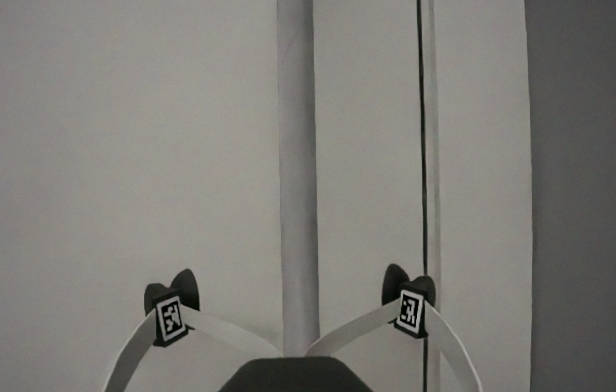

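Scene clock: 242.47 s.
r1.base_odometry: x=-0.482 y=+3.408 heading=+1.746 (m, m, rad; r1's odometry frame)
r1.turned_by_wheels: +0.000 (rad since the last result)
r1.turned_by_imu: -0.001 (rad since the last result)
r1.base_tilt: forward=+0.2 right=-0.3 (deg)
r1.lidar_m: 0.80 0.94 1.43 1.47 1.60 0.69 0.60 0.68 0.60 0.57 0.64 0.88
r1.base_status: not commanded
r1.joint_positions: lift_m=+0.900 arm_m=+0.390 wrist_yaw_rad=+0.000 wrist_pitch_rad=+0.002 wrist_roll_rad=-0.017 gripper_m=-0.034
r1.joint_status: all done
r1.motor_effort: lift_m=+21(21) arm_m=+2(5) wrist_yaw_rad=+1(6) wrist_pitch_rad=-4(4) wrist_roll_rad=+0(0) gripper_m=-21(18) wheel_0=-3(3) wheel_1=-1(1) wheel_2=+0(1) (%)
r1.hand_pose: x=+0.8489 y=-0.0875 z=+1.0774 quat_wxyz=(+1.000, -0.009, +0.001, +0.000) (m; r1's base frame)
r1.wrist_depth_mm: 263 257 252 184 242 236 243 / 265 257 252 244 241 235 243 / 264 258 252 243 241 237 243 / 265 258 253 244 242 236 243 / 265 259 252 245 242 236 245 / 265 259 205 184 182 236 245 / 264 153 253 180 243 235 245
r2.base_odometry: x=-1.399 y=-2.886 heading=+0.152 (m, m, rad; r2's odometry frame)
r2.turned_by_wheels: +0.000 (rad since the last result)
r2.turned_by_imu: -0.001 (rad since the last result)
r2.base_tilt: forward=+0.2 right=+0.0 (deg)
r2.lidar_m: 0.48 0.80 0.52 0.51 0.56 0.41 0.41 0.43 0.63 0.58 0.62 0.50
r2.base_status: not commanded
r2.joint_positions: lift_m=+0.850 arm_m=+0.050 wrist_yaw_rad=+0.000 wrist_pitch_rad=+0.023 wrist_roll_rad=-0.005 gripper_m=+0.030
r2.joint_status: not commanded
r2.motor_effort: lift_m=+18(18) arm_m=-2(2) wrist_yaw_rad=-1(2) wrist_pitch_rad=-9(9) wrist_roll_rad=+3(3) gripper_m=-18(14) wheel_0=-2(2) wheel_1=-2(2) wheel_2=-1(2) (%)
r2.hand_pose: x=+0.5097 y=-0.0874 z=+1.0216 quat_wxyz=(+1.000, -0.003, +0.011, +0.000) (m; r2's base frame)
r2.wrist_depth_mm: 798 1118 1366 1308 1308 1281 1255 / 798 1098 1397 1366 1336 1308 1281 / 809 1098 1430 1336 1366 1308 1281 / 809 1078 1397 195 1336 1336 1308 / 820 1078 1397 178 181 1336 1308 / 820 946 182 172 175 176 1336 / 831 1008 1464 - 1366 1366 1336
pictures: none
No camera images: the call's "cameras" was empty. Leave "cameras" out to get every camera's image.

Scene clock: 245.63 s.
torque_fault: r1.wrist_yaw_rad switched itself off since the last result.
r1.base_odometry: x=-0.482 y=+3.408 heading=+1.746 (m, m, rad; r1's odometry frame)
r1.turned_by_wheels: +0.000 (rad since the last result)
r1.turned_by_imu: -0.001 (rad since the last result)
r1.base_tilt: forward=+0.2 right=-0.3 (deg)
r1.lidar_m: 0.58 0.79 1.42 1.46 1.59 0.69 0.62 0.69 0.59 0.57 0.65 0.88
r1.base_status: not commanded
r1.joint_positions: lift_m=+0.900 arm_m=+0.201 wrist_yaw_rad=+0.182 wrist_pitch_rad=+0.003 wrist_roll_rad=-0.017 gripper_m=-0.034
r1.joint_status: all done
r1.on_its_own: wrist_yaw_rad is off since a torque_fault, until you send "end_of_arm": "enable_torque" (your +0.000 is given up)
r1.motor_effort: lift_m=+21(21) arm_m=-6(11) wrist_yaw_rad=-4(100) wrist_pitch_rad=-5(7) wrist_roll_rad=+0(0) gripper_m=-22(23) wheel_0=-1(22) wheel_1=-1(7) wheel_2=+0(22) (%)
r1.hand_pose: x=+0.6715 y=-0.0339 z=+1.0773 quat_wxyz=(+0.996, -0.009, +0.001, +0.091) (m; r1's base frame)
r1.wrist_depth_mm: 368 314 270 229 211 377 375 / 370 314 271 229 211 379 377 / 375 314 271 230 212 379 375 / 375 317 273 232 213 379 379 / 379 319 272 229 213 382 382 / 377 320 180 178 207 379 382 / 377 150 270 171 214 382 379
r2.base_odometry: x=-1.399 y=-2.886 heading=+0.152 (m, m, rad; r2's odometry frame)
r2.turned_by_wheels: +0.000 (rad since the last result)
r2.turned_by_imu: -0.001 (rad since the last result)
r2.base_tilt: forward=+0.1 right=-0.2 (deg)
r2.lidar_m: 0.44 0.81 0.52 0.51 0.55 0.42 0.40 0.42 0.63 0.58 0.62 0.49
r2.base_status: not commanded
r2.joint_positions: lift_m=+0.850 arm_m=+0.050 wrist_yaw_rad=+0.000 wrist_pitch_rad=+0.023 wrist_roll_rad=-0.005 gripper_m=+0.030
r2.joint_status: not commanded
r2.motor_effort: lift_m=+19(19) arm_m=-2(2) wrist_yaw_rad=-1(1) wrist_pitch_rad=-9(9) wrist_roll_rad=+2(3) gripper_m=-17(18) wheel_0=-2(2) wheel_1=-2(2) wheel_2=-1(1) (%)
r2.hand_pose: x=+0.5097 y=-0.0874 z=+1.0216 quat_wxyz=(+1.000, -0.003, +0.011, +0.000) (m; r2's base frame)
r2.wrist_depth_mm: 798 1118 1366 1336 1308 1281 1281 / 809 1098 1397 1336 1336 1308 1255 / 809 1098 1397 1366 1336 1308 1308 / 820 1078 1430 195 1366 1336 1308 / 820 1078 1430 178 181 1336 1308 / 820 960 183 171 175 176 1336 / 831 991 1464 - 1366 1366 1308
pictures: none
No camera images: the call's "cameras" was empty. Leave "cameras" out to get every camera's image.

Scene clock: 248.83 s.
r1.base_odometry: x=-0.590 y=+3.389 heading=+1.746 (m, m, rad; r1's odometry frame)
r1.turned_by_wheels: +0.000 (rad since the last result)
r1.turned_by_imu: -0.001 (rad since the last result)
r1.base_tilt: forward=+0.2 right=-0.2 (deg)
r1.lidar_m: 0.43 0.66 1.36 1.35 1.47 0.68 0.62 0.66 0.71 0.69 0.76 0.47
r1.base_status: done
r1.joint_positions: lift_m=+0.900 arm_m=+0.011 wrist_yaw_rad=+0.179 wrist_pitch_rad=+0.003 wrist_roll_rad=-0.017 gripper_m=-0.034
r1.joint_status: all done
r1.on_its_own: wrist_yaw_rad is off since a torque_fault, until you send "end_of_arm": "enable_torque" (your +0.000 is given up)
r1.motor_effort: lift_m=+21(21) arm_m=-7(12) wrist_yaw_rad=-1(1) wrist_pitch_rad=-7(7) wrist_roll_rad=+0(0) gripper_m=-21(22) wheel_0=-1(8) wheel_1=-1(6) wheel_2=-1(1) (%)
r1.hand_pose: x=+0.4815 y=-0.0348 z=+1.0772 quat_wxyz=(+0.996, -0.009, +0.001, +0.089) (m; r1's base frame)
r1.wrist_depth_mm: 615 421 319 235 214 190 549 / 603 421 317 236 214 193 549 / 621 421 320 238 215 193 544 / 634 424 320 237 215 193 554 / 627 433 324 240 218 193 554 / 627 430 204 179 206 194 549 / 634 153 317 178 218 186 559
r2.base_odometry: x=-1.399 y=-2.886 heading=+0.152 (m, m, rad; r2's odometry frame)
r2.turned_by_wheels: +0.000 (rad since the last result)
r2.turned_by_imu: -0.001 (rad since the last result)
r2.base_tilt: forward=+0.5 right=-0.1 (deg)
r2.lidar_m: 0.45 0.81 0.53 0.51 0.56 0.41 0.40 0.42 0.63 0.60 0.61 0.50
r2.base_status: not commanded
r2.joint_positions: lift_m=+0.850 arm_m=+0.050 wrist_yaw_rad=+0.000 wrist_pitch_rad=+0.023 wrist_roll_rad=-0.005 gripper_m=+0.030
r2.joint_status: not commanded
r2.motor_effort: lift_m=+19(18) arm_m=-2(2) wrist_yaw_rad=+0(1) wrist_pitch_rad=-9(9) wrist_roll_rad=+4(2) gripper_m=-18(21) wheel_0=-2(2) wheel_1=-2(2) wheel_2=-1(1) (%)
r2.hand_pose: x=+0.5097 y=-0.0874 z=+1.0216 quat_wxyz=(+1.000, -0.003, +0.011, +0.000) (m; r2's base frame)
r2.wrist_depth_mm: 798 1118 1397 1366 1336 1308 1255 / 809 1098 1397 1336 1336 1336 1281 / 809 1098 1397 1366 1366 1336 1308 / 809 1078 1430 195 1336 1336 1308 / 820 1078 1397 177 181 1336 1308 / 820 960 182 172 175 176 1336 / 831 991 1430 - 1366 1397 1336
pictures: none
No camera images: the call's "cameras" was empty. Leave "cameras" out to get every camera's image.

Scene clock: 251.43 s.
r1.base_odometry: x=-0.567 y=+3.261 heading=+1.746 (m, m, rad; r1's odometry frame)
r1.turned_by_wheels: +0.000 (rad since the last result)
r1.turned_by_imu: +0.000 (rad since the last result)
r1.base_tilt: forward=+0.2 right=-0.2 (deg)
r1.lidar_m: 0.56 0.81 1.39 1.37 1.50 0.55 0.52 0.55 0.70 0.67 0.75 1.03
r1.base_status: done
r1.joint_positions: lift_m=+0.900 arm_m=+0.139 wrist_yaw_rad=+0.184 wrist_pitch_rad=+0.002 wrist_roll_rad=-0.017 gripper_m=-0.034
r1.joint_status: all done
r1.on_its_own: wrist_yaw_rad is off since a torque_fault, until you send "end_of_arm": "enable_torque" (your +0.000 is given up)
r1.motor_effort: lift_m=+21(21) arm_m=+4(10) wrist_yaw_rad=-2(1) wrist_pitch_rad=-4(7) wrist_roll_rad=+0(0) gripper_m=-17(22) wheel_0=-2(3) wheel_1=-2(9) wheel_2=+1(7) (%)
r1.hand_pose: x=+0.6099 y=-0.0333 z=+1.0774 quat_wxyz=(+0.996, -0.009, +0.000, +0.092) (m; r1's base frame)
r1.wrist_depth_mm: 621 430 320 236 214 190 554 / 609 427 320 237 214 191 549 / 640 430 320 238 215 193 554 / 654 433 322 239 216 192 554 / 647 433 325 238 216 193 554 / 647 442 202 180 207 194 554 / 654 152 317 177 216 185 559
r2.base_odometry: x=-1.399 y=-2.886 heading=+0.152 (m, m, rad; r2's odometry frame)
r2.turned_by_wheels: +0.000 (rad since the last result)
r2.turned_by_imu: -0.001 (rad since the last result)
r2.base_tilt: forward=+0.3 right=+0.0 (deg)
r2.lidar_m: 0.48 0.79 0.53 0.51 0.55 0.41 0.40 0.42 0.62 0.47 0.49 0.50
r2.base_status: not commanded
r2.joint_positions: lift_m=+0.850 arm_m=+0.050 wrist_yaw_rad=+0.000 wrist_pitch_rad=+0.023 wrist_roll_rad=-0.005 gripper_m=+0.030
r2.joint_status: not commanded
r2.motor_effort: lift_m=+19(18) arm_m=-2(2) wrist_yaw_rad=-2(2) wrist_pitch_rad=-10(9) wrist_roll_rad=+3(3) gripper_m=-17(16) wheel_0=-2(2) wheel_1=-2(2) wheel_2=-1(1) (%)
r2.hand_pose: x=+0.5097 y=-0.0874 z=+1.0216 quat_wxyz=(+1.000, -0.003, +0.011, +0.000) (m; r2's base frame)
r2.wrist_depth_mm: 798 1118 1397 1336 1308 1281 1281 / 809 1098 1366 1336 1336 1308 1281 / 809 1098 1397 1366 1336 1336 1308 / 820 1098 1366 195 1366 1336 1308 / 820 1078 1430 177 181 1336 1308 / 820 960 182 172 175 176 1308 / 831 991 1430 - 1397 1336 1336
pictures: none
No camera images: the call's "cameras" was empty. Leave "cameras" out to get every camera's image.

Scene clock: 254.03 s.
r1.base_odometry: x=-0.666 y=+3.244 heading=+1.745 (m, m, rad; r1's odometry frame)
r1.turned_by_wheels: +0.000 (rad since the last result)
r1.turned_by_imu: -0.001 (rad since the last result)
r1.base_tilt: forward=+0.2 right=-0.3 (deg)
r1.lidar_m: 0.41 0.74 1.30 1.28 1.39 0.52 0.51 0.53 0.80 0.77 0.85 0.44
r1.base_status: done
r1.joint_positions: lift_m=+0.900 arm_m=+0.011 wrist_yaw_rad=+0.212 wrist_pitch_rad=+0.003 wrist_roll_rad=-0.017 gripper_m=-0.034
r1.joint_status: all done
r1.on_its_own: wrist_yaw_rad is off since a torque_fault, until you send "end_of_arm": "enable_torque" (your +0.000 is given up)
r1.motor_effort: lift_m=+21(21) arm_m=-7(16) wrist_yaw_rad=-1(1) wrist_pitch_rad=-5(5) wrist_roll_rad=+0(0) gripper_m=-19(21) wheel_0=-3(3) wheel_1=-1(5) wheel_2=+0(1) (%)
r1.hand_pose: x=+0.4825 y=-0.0249 z=+1.0773 quat_wxyz=(+0.994, -0.009, +0.000, +0.106) (m; r1's base frame)
r1.wrist_depth_mm: 1025 691 384 241 210 171 654 / 1042 676 384 243 210 170 647 / 1042 691 389 244 211 171 647 / 1042 699 389 245 213 171 661 / 1025 707 397 247 213 172 661 / 1042 707 202 180 200 172 654 / 1042 152 379 177 213 167 654
r2.base_odometry: x=-1.399 y=-2.886 heading=+0.152 (m, m, rad; r2's odometry frame)
r2.turned_by_wheels: +0.000 (rad since the last result)
r2.turned_by_imu: -0.001 (rad since the last result)
r2.base_tilt: forward=+0.4 right=-0.2 (deg)
r2.lidar_m: 0.47 0.81 0.52 0.51 0.56 0.40 0.40 0.44 0.62 0.58 0.51 0.48
r2.base_status: not commanded
r2.joint_positions: lift_m=+0.850 arm_m=+0.050 wrist_yaw_rad=+0.000 wrist_pitch_rad=+0.023 wrist_roll_rad=-0.005 gripper_m=+0.030
r2.joint_status: not commanded
r2.motor_effort: lift_m=+19(19) arm_m=-2(2) wrist_yaw_rad=-1(1) wrist_pitch_rad=-9(9) wrist_roll_rad=+3(3) gripper_m=-20(17) wheel_0=-2(2) wheel_1=-2(2) wheel_2=-1(1) (%)
r2.hand_pose: x=+0.5097 y=-0.0874 z=+1.0216 quat_wxyz=(+1.000, -0.003, +0.011, +0.000) (m; r2's base frame)
r2.wrist_depth_mm: 798 1118 1397 1366 1308 1281 1255 / 809 1098 1397 1366 1336 1308 1281 / 809 1078 1397 1366 1336 1308 1281 / 820 1078 1397 195 1366 1336 1308 / 820 1078 1430 178 181 1336 1308 / 831 946 182 172 175 176 1308 / 831 1008 1464 - 1366 1366 1336
pictures: r1_head_right_camera
Images, in order (width x height): r1_head_right_camera 420x672.

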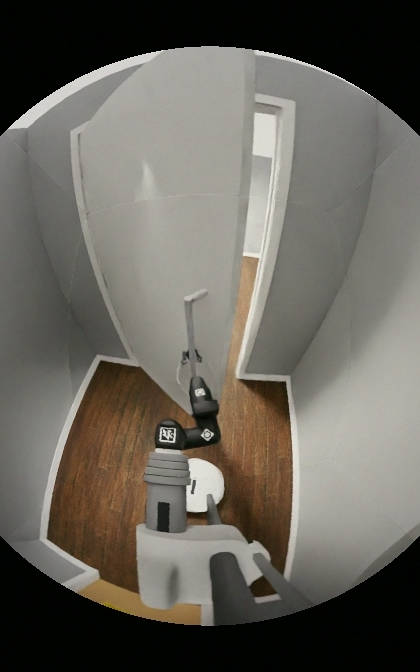

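Request:
{"method": "execute_actions", "body": {
  "actions": [
    {"r1":{"base":{"strafe_m":0.35},"pace":"slow"},"r2":{"base":{"translate_m":-0.12}}}
  ],
  "cameras": ["r1_head_right_camera"]
}}

Scene clock: 259.97 s.
r1.base_odometry: x=-1.010 y=+3.183 heading=+1.745 (m, m, rad; r1's odometry frame)
r1.turned_by_wheels: -0.001 (rad since the last result)
r1.turned_by_imu: -0.003 (rad since the last result)
r1.base_tilt: forward=+0.2 right=-0.3 (deg)
r1.lidar_m: 0.53 1.14 0.92 0.93 1.01 1.15 1.22 0.57 0.82 1.12 0.42 0.36
r1.base_status: done
r1.joint_positions: lift_m=+0.900 arm_m=+0.011 wrist_yaw_rad=-0.686 wrist_pitch_rad=+0.003 wrist_roll_rad=-0.017 gripper_m=-0.034
r1.joint_status: not commanded
r1.on_its_own: wrist_yaw_rad is off since a torque_fault, until you send "end_of_arm": "enable_torque" (your +0.000 is given up)
r1.motor_effort: lift_m=+21(21) arm_m=-6(7) wrist_yaw_rad=+0(1) wrist_pitch_rad=-5(5) wrist_roll_rad=+0(0) gripper_m=-19(21) wheel_0=-4(8) wheel_1=-1(2) wheel_2=-2(3) (%)
r1.hand_pose: x=+0.3498 y=-0.2503 z=+1.0773 quat_wxyz=(+0.942, -0.008, +0.004, -0.336) (m; r1's base frame)
r1.wrist_depth_mm: 291 273 258 239 231 1118 946 / 290 276 257 238 232 1138 960 / 293 274 258 239 232 1138 960 / 293 277 257 239 233 1118 946 / 294 276 258 240 233 1078 946 / 293 276 202 180 229 1098 960 / 293 152 258 177 233 1098 960
r2.base_odometry: x=-1.517 y=-2.904 heading=+0.152 (m, m, rad; r2's odometry frame)
r2.turned_by_wheels: +0.000 (rad since the last result)
r2.turned_by_imu: -0.002 (rad since the last result)
r2.base_tilt: forward=+0.3 right=-0.2 (deg)
r2.lidar_m: 0.47 0.81 0.54 0.52 0.39 0.30 0.28 0.31 0.46 1.64 0.85 0.48
r2.base_status: done
r2.joint_positions: lift_m=+0.850 arm_m=+0.050 wrist_yaw_rad=+0.000 wrist_pitch_rad=+0.023 wrist_roll_rad=-0.005 gripper_m=+0.030
r2.joint_status: not commanded
r2.motor_effort: lift_m=+18(19) arm_m=-2(2) wrist_yaw_rad=+0(1) wrist_pitch_rad=-9(8) wrist_roll_rad=+3(3) gripper_m=-19(19) wheel_0=+0(4) wheel_1=+0(5) wheel_2=-2(9) (%)
r2.hand_pose: x=+0.5097 y=-0.0874 z=+1.0216 quat_wxyz=(+1.000, -0.003, +0.011, +0.000) (m; r2's base frame)
r2.wrist_depth_mm: 891 1138 1464 1464 1430 1397 1366 / 878 1118 1499 1464 1430 1397 1397 / 878 1118 1499 1464 1464 1430 1397 / 878 1098 1499 195 1464 1430 1430 / 878 1098 1430 178 181 1430 1430 / 866 946 182 171 175 176 1430 / 866 991 1537 - 1537 1499 1430
pictures: r1_head_right_camera
Images, in order (width x height): r1_head_right_camera 420x672.

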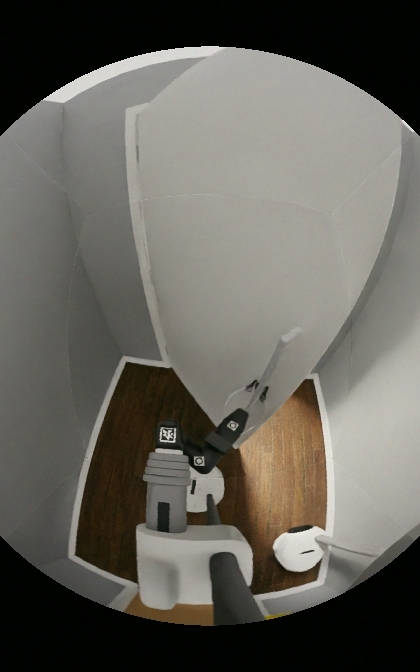

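Space behind now. Pull back and left.

Request:
{"method": "execute_actions", "body": {
  "actions": [
    {"r1":{"base":{"translate_m":-0.15},"pace":"slow"}}
  ],
  "cameras": []
}}

Request:
{"method": "execute_actions", "body": {
  "actions": [
    {"r1":{"base":{"strafe_m":0.25},"pace":"slow"}}
  ],
  "cameras": []
}}

Request:
{"method": "execute_actions", "body": {
  "actions": [
    {"r2":{"base":{"rotate_rad":-1.5},"pace":"slow"}}
  ],
  "cameras": ["r1_head_right_camera","r2_head_left_camera"]
}}

Scene clock: 263.77 s.
r1.base_odometry: x=-0.984 y=+3.036 heading=+1.745 (m, m, rad; r1's odometry frame)
r1.turned_by_wheels: +0.000 (rad since the last result)
r1.turned_by_imu: -0.001 (rad since the last result)
r1.base_tilt: forward=+0.2 right=-0.2 (deg)
r1.lidar_m: 0.51 1.23 0.96 0.94 1.00 1.04 1.06 0.43 0.53 1.12 1.21 0.40
r1.base_status: done
r1.joint_positions: lift_m=+0.900 arm_m=+0.011 wrist_yaw_rad=-0.165 wrist_pitch_rad=+0.002 wrist_roll_rad=-0.017 gripper_m=-0.034
r1.joint_status: not commanded
r1.on_its_own: wrist_yaw_rad is off since a torque_fault, until you send "end_of_arm": "enable_torque" (your +0.000 is given up)
r1.motor_effort: lift_m=+21(21) arm_m=-5(6) wrist_yaw_rad=+0(1) wrist_pitch_rad=-5(5) wrist_roll_rad=+0(0) gripper_m=-21(25) wheel_0=-5(7) wheel_1=-2(2) wheel_2=+4(5) (%)
r1.hand_pose: x=+0.4520 y=-0.1337 z=+1.0773 quat_wxyz=(+0.997, -0.008, +0.002, -0.083) (m; r1's base frame)
r1.wrist_depth_mm: 917 597 368 240 211 177 1060 / 960 597 370 240 211 177 1078 / 960 603 368 241 212 177 1060 / 960 609 373 243 212 176 1060 / 931 603 373 243 213 175 1042 / 960 621 202 180 202 176 1078 / 946 151 359 177 214 170 1078
r2.base_odometry: x=-1.517 y=-2.904 heading=+0.152 (m, m, rad; r2's odometry frame)
r2.turned_by_wheels: +0.000 (rad since the last result)
r2.turned_by_imu: -0.002 (rad since the last result)
r2.base_tilt: forward=+0.1 right=+0.0 (deg)
r2.lidar_m: 0.46 0.81 0.54 0.52 0.39 0.28 0.28 0.31 0.45 1.65 0.89 0.47
r2.base_status: not commanded
r2.joint_positions: lift_m=+0.850 arm_m=+0.050 wrist_yaw_rad=+0.000 wrist_pitch_rad=+0.023 wrist_roll_rad=-0.005 gripper_m=+0.030
r2.joint_status: not commanded
r2.motor_effort: lift_m=+19(19) arm_m=-2(3) wrist_yaw_rad=+0(1) wrist_pitch_rad=-9(9) wrist_roll_rad=+3(3) gripper_m=-16(20) wheel_0=+0(0) wheel_1=+0(1) wheel_2=-2(1) (%)
r2.hand_pose: x=+0.5097 y=-0.0874 z=+1.0216 quat_wxyz=(+1.000, -0.003, +0.011, +0.000) (m; r2's base frame)
r2.wrist_depth_mm: 891 1118 1499 1430 1397 1430 377 / 891 1118 1464 1464 1464 480 366 / 878 1118 1499 1464 1464 1430 394 / 866 1098 1537 195 1464 1464 1397 / 866 1098 1397 177 181 1464 1397 / 866 960 182 172 175 176 1464 / 854 991 1537 - 1499 1464 1464
pictures: none
No camera images: the call's "cameras" was empty. Leave "cameras" out to get every camera's image.

Scene clock: 267.40 s.
r1.base_odometry: x=-1.231 y=+2.993 heading=+1.744 (m, m, rad; r1's odometry frame)
r1.turned_by_wheels: +0.000 (rad since the last result)
r1.turned_by_imu: -0.001 (rad since the last result)
r1.base_tilt: forward=+0.3 right=-0.2 (deg)
r1.lidar_m: 0.67 0.93 0.71 0.68 0.76 0.96 0.94 0.60 0.60 1.35 0.41 0.37
r1.base_status: done
r1.joint_positions: lift_m=+0.900 arm_m=+0.011 wrist_yaw_rad=-0.541 wrist_pitch_rad=+0.002 wrist_roll_rad=-0.017 gripper_m=-0.034
r1.joint_status: not commanded
r1.on_its_own: wrist_yaw_rad is off since a torque_fault, until you send "end_of_arm": "enable_torque" (your +0.000 is given up)
r1.motor_effort: lift_m=+21(21) arm_m=-5(6) wrist_yaw_rad=-1(1) wrist_pitch_rad=-5(5) wrist_roll_rad=+0(0) gripper_m=-21(22) wheel_0=-4(8) wheel_1=-1(3) wheel_2=+1(2) (%)
r1.hand_pose: x=+0.3840 y=-0.2236 z=+1.0774 quat_wxyz=(+0.964, -0.008, +0.003, -0.267) (m; r1's base frame)
r1.wrist_depth_mm: 580 415 314 237 215 193 1255 / 580 415 317 237 216 193 1229 / 603 415 315 238 217 195 1255 / 597 418 317 239 217 195 1255 / 603 421 320 240 218 195 1229 / 603 424 202 180 208 195 1229 / 609 152 312 177 219 187 1205
r2.base_odometry: x=-1.517 y=-2.904 heading=+0.152 (m, m, rad; r2's odometry frame)
r2.turned_by_wheels: +0.000 (rad since the last result)
r2.turned_by_imu: -0.001 (rad since the last result)
r2.base_tilt: forward=+0.3 right=-0.1 (deg)
r2.lidar_m: 0.47 0.83 0.53 0.53 0.39 0.30 0.28 0.30 0.45 1.63 1.08 0.51
r2.base_status: not commanded
r2.joint_positions: lift_m=+0.850 arm_m=+0.050 wrist_yaw_rad=+0.000 wrist_pitch_rad=+0.023 wrist_roll_rad=-0.005 gripper_m=+0.030
r2.joint_status: not commanded
r2.motor_effort: lift_m=+18(18) arm_m=-2(3) wrist_yaw_rad=-1(1) wrist_pitch_rad=-9(9) wrist_roll_rad=+3(3) gripper_m=-18(19) wheel_0=+0(0) wheel_1=+0(0) wheel_2=-2(1) (%)
r2.hand_pose: x=+0.5097 y=-0.0874 z=+1.0216 quat_wxyz=(+1.000, -0.003, +0.011, +0.000) (m; r2's base frame)
r2.wrist_depth_mm: 904 1138 1499 1464 1464 627 1397 / 878 1118 1499 1499 1430 609 1366 / 878 1098 1537 1499 1430 615 732 / 866 1098 1537 195 1464 654 1430 / 866 1098 1430 178 181 661 1430 / 866 946 182 172 174 176 1430 / 854 1008 1537 - 1499 1078 1430
pictures: none
No camera images: the call's "cameras" was empty. Leave "cameras" out to get every camera's image.

Scene clock: 270.20 s.
r1.base_odometry: x=-1.231 y=+2.993 heading=+1.744 (m, m, rad; r1's odometry frame)
r1.turned_by_wheels: +0.000 (rad since the last result)
r1.turned_by_imu: -0.001 (rad since the last result)
r1.base_tilt: forward=+0.2 right=-0.3 (deg)
r1.lidar_m: 0.65 0.88 0.70 0.69 0.76 0.97 0.94 1.12 0.94 1.03 0.41 0.37
r1.base_status: not commanded
r1.joint_positions: lift_m=+0.900 arm_m=+0.011 wrist_yaw_rad=-0.541 wrist_pitch_rad=+0.002 wrist_roll_rad=-0.017 gripper_m=-0.034
r1.joint_status: not commanded
r1.on_its_own: wrist_yaw_rad is off since a torque_fault, until you send "end_of_arm": "enable_torque" (your +0.000 is given up)
r1.motor_effort: lift_m=+21(21) arm_m=-6(6) wrist_yaw_rad=+0(1) wrist_pitch_rad=-4(5) wrist_roll_rad=+0(0) gripper_m=-19(22) wheel_0=-4(4) wheel_1=-1(1) wheel_2=+1(0) (%)
r1.hand_pose: x=+0.3840 y=-0.2236 z=+1.0774 quat_wxyz=(+0.964, -0.008, +0.003, -0.267) (m; r1's base frame)
r1.wrist_depth_mm: 585 415 312 236 215 193 1205 / 580 418 315 237 216 193 1281 / 603 415 317 237 216 193 1229 / 603 418 319 239 217 195 1255 / 615 415 320 240 217 195 1281 / 603 424 202 180 208 196 1255 / 615 152 312 177 219 187 1255
r2.base_odometry: x=-1.517 y=-2.904 heading=-1.348 (m, m, rad; r2's odometry frame)
r2.turned_by_wheels: -1.500 (rad since the last result)
r2.turned_by_imu: -1.533 (rad since the last result)
r2.base_tilt: forward=+0.2 right=-0.2 (deg)
r2.lidar_m: 0.46 1.09 0.91 1.44 0.79 0.53 0.53 0.37 0.28 0.26 0.31 0.47
r2.base_status: done
r2.joint_positions: lift_m=+0.850 arm_m=+0.050 wrist_yaw_rad=+0.000 wrist_pitch_rad=+0.023 wrist_roll_rad=-0.005 gripper_m=+0.030
r2.joint_status: not commanded
r2.motor_effort: lift_m=+19(19) arm_m=-2(2) wrist_yaw_rad=+0(1) wrist_pitch_rad=-9(9) wrist_roll_rad=+3(4) gripper_m=-20(20) wheel_0=+1(2) wheel_1=+2(4) wheel_2=+0(6) (%)
r2.hand_pose: x=+0.5097 y=-0.0875 z=+1.0216 quat_wxyz=(+1.000, -0.003, +0.011, +0.000) (m; r2's base frame)
r2.wrist_depth_mm: 1499 - - 1366 1308 741 452 / 1464 - - 1336 1336 750 455 / 1397 - - 1366 1308 759 462 / 1397 - - 195 1308 768 466 / 1366 - - 177 181 768 469 / 1336 - 182 172 175 176 473 / 1308 - - - 1366 809 477
pictures: r1_head_right_camera, r2_head_left_camera
Images, in order (width x height): r1_head_right_camera 420x672, r2_head_left_camera 420x672.

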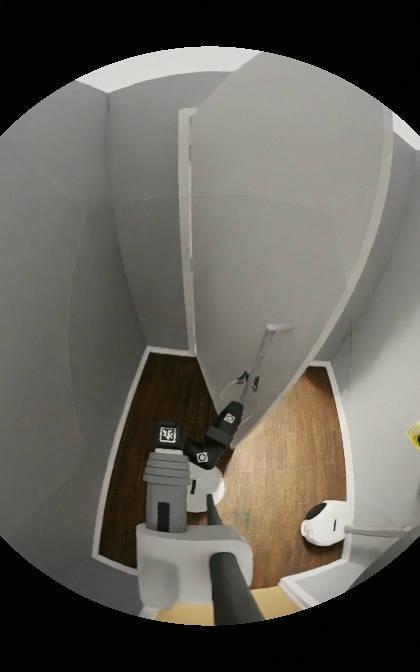

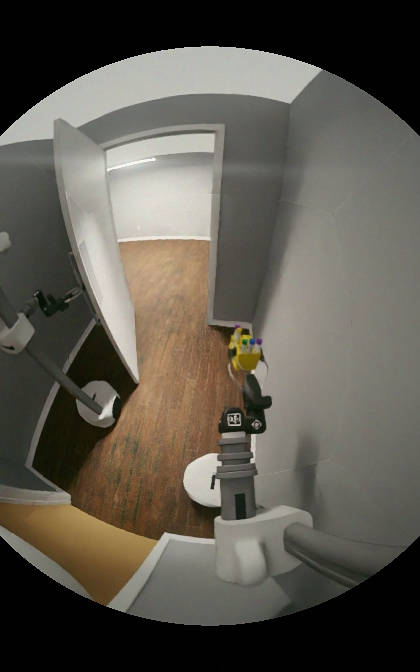

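Request:
{"method": "execute_actions", "body": {
  "actions": [
    {"r2":{"base":{"translate_m":0.9}}}
  ],
  "cameras": []
}}

Request:
{"method": "execute_actions", "body": {
  "actions": [
    {"r2":{"base":{"strafe_m":0.33}}}
  ],
  "cameras": ["r2_head_left_camera"]
}}

Request:
{"method": "execute_actions", "body": {
  "actions": [
    {"r2":{"base":{"translate_m":1.6}}}
  ],
  "cameras": ["r2_head_left_camera"]
}}

Scene clock: 275.80 s.
r1.base_odometry: x=-1.231 y=+2.993 heading=+1.744 (m, m, rad; r1's odometry frame)
r1.turned_by_wheels: +0.000 (rad since the last result)
r1.turned_by_imu: -0.002 (rad since the last result)
r1.base_tilt: forward=+0.2 right=-0.3 (deg)
r1.lidar_m: 0.66 0.92 0.71 0.70 0.76 0.96 0.97 1.12 1.38 0.91 0.41 0.36
r1.base_status: not commanded
r1.joint_positions: lift_m=+0.900 arm_m=+0.011 wrist_yaw_rad=-0.541 wrist_pitch_rad=+0.002 wrist_roll_rad=-0.017 gripper_m=-0.034
r1.joint_status: not commanded
r1.on_its_own: wrist_yaw_rad is off since a torque_fault, until you send "end_of_arm": "enable_torque" (your +0.000 is given up)
r1.motor_effort: lift_m=+21(21) arm_m=-6(6) wrist_yaw_rad=-1(1) wrist_pitch_rad=-6(5) wrist_roll_rad=+0(0) gripper_m=-21(19) wheel_0=-4(4) wheel_1=-1(1) wheel_2=+0(0) (%)
r1.hand_pose: x=+0.3840 y=-0.2236 z=+1.0774 quat_wxyz=(+0.964, -0.008, +0.003, -0.267) (m; r1's base frame)
r1.wrist_depth_mm: 585 415 315 236 216 193 1255 / 574 418 317 237 216 192 1255 / 603 415 319 236 217 193 1281 / 609 418 319 237 217 195 1182 / 603 418 319 239 219 195 1160 / 597 424 202 180 210 195 1229 / 603 152 312 177 218 187 1229
r2.base_odometry: x=-1.319 y=-3.782 heading=-1.348 (m, m, rad; r2's odometry frame)
r2.turned_by_wheels: +0.000 (rad since the last result)
r2.turned_by_imu: -0.008 (rad since the last result)
r2.base_tilt: forward=+0.3 right=+0.0 (deg)
r2.lidar_m: 0.45 1.41 0.77 0.67 0.85 1.54 1.10 0.52 0.40 0.39 0.44 0.48
r2.base_status: done
r2.joint_positions: lift_m=+0.850 arm_m=+0.050 wrist_yaw_rad=+0.000 wrist_pitch_rad=+0.023 wrist_roll_rad=-0.005 gripper_m=+0.030
r2.joint_status: not commanded
r2.motor_effort: lift_m=+19(19) arm_m=-3(2) wrist_yaw_rad=+0(1) wrist_pitch_rad=-10(9) wrist_roll_rad=+4(3) gripper_m=-18(16) wheel_0=-1(2) wheel_1=+0(6) wheel_2=+1(9) (%)
r2.hand_pose: x=+0.5097 y=-0.0874 z=+1.0216 quat_wxyz=(+1.000, -0.003, +0.011, +0.000) (m; r2's base frame)
r2.wrist_depth_mm: - - - 477 466 452 442 / - - - 484 469 459 445 / - - - 484 473 462 449 / - - - 195 473 466 452 / - - - 178 181 469 455 / - - 182 172 175 175 462 / - - - - 488 480 466
pictures: none
No camera images: the call's "cameras" was empty. Leave "cameras" out to get every camera's image.

Scene clock: 278.23 s.
r1.base_odometry: x=-1.231 y=+2.993 heading=+1.744 (m, m, rad; r1's odometry frame)
r1.turned_by_wheels: +0.000 (rad since the last result)
r1.turned_by_imu: -0.001 (rad since the last result)
r1.base_tilt: forward=+0.2 right=-0.3 (deg)
r1.lidar_m: 0.66 0.92 0.73 0.68 0.76 0.98 0.97 1.12 1.38 0.63 0.42 0.38
r1.base_status: not commanded
r1.joint_positions: lift_m=+0.900 arm_m=+0.011 wrist_yaw_rad=-0.541 wrist_pitch_rad=+0.002 wrist_roll_rad=-0.017 gripper_m=-0.034
r1.joint_status: not commanded
r1.on_its_own: wrist_yaw_rad is off since a torque_fault, until you send "end_of_arm": "enable_torque" (your +0.000 is given up)
r1.motor_effort: lift_m=+21(21) arm_m=-6(5) wrist_yaw_rad=-3(1) wrist_pitch_rad=-5(5) wrist_roll_rad=+0(0) gripper_m=-20(18) wheel_0=-4(4) wheel_1=-1(1) wheel_2=+0(1) (%)
r1.hand_pose: x=+0.3840 y=-0.2236 z=+1.0774 quat_wxyz=(+0.964, -0.008, +0.003, -0.267) (m; r1's base frame)
r1.wrist_depth_mm: 580 415 317 236 215 193 1255 / 574 413 317 238 216 194 1255 / 609 415 317 237 216 194 1281 / 603 415 317 239 216 195 488 / 621 421 319 241 218 196 1281 / 603 424 202 181 208 196 1281 / 615 151 314 177 219 187 1255
r2.base_odometry: x=-0.997 y=-3.709 heading=-1.349 (m, m, rad; r2's odometry frame)
r2.turned_by_wheels: +0.000 (rad since the last result)
r2.turned_by_imu: +0.000 (rad since the last result)
r2.base_tilt: forward=+0.2 right=-0.2 (deg)
r2.lidar_m: 0.46 0.74 0.39 0.34 0.53 1.50 1.39 0.93 0.74 0.71 0.78 0.49
r2.base_status: done
r2.joint_positions: lift_m=+0.850 arm_m=+0.050 wrist_yaw_rad=+0.000 wrist_pitch_rad=+0.023 wrist_roll_rad=-0.005 gripper_m=+0.030
r2.joint_status: not commanded
r2.motor_effort: lift_m=+18(18) arm_m=-2(3) wrist_yaw_rad=-1(1) wrist_pitch_rad=-9(9) wrist_roll_rad=+3(2) gripper_m=-16(18) wheel_0=-1(9) wheel_1=-2(9) wheel_2=-1(1) (%)
r2.hand_pose: x=+0.5097 y=-0.0874 z=+1.0216 quat_wxyz=(+1.000, -0.003, +0.011, +0.000) (m; r2's base frame)
r2.wrist_depth_mm: - - - - - 480 480 / - - - - - 484 484 / - - - - - 488 488 / - - - 195 - 496 496 / - - - 178 181 500 500 / - - 182 172 175 176 500 / - - - - 1921 521 504
pictures: r2_head_left_camera
Images, in order (width x height): r2_head_left_camera 420x672.

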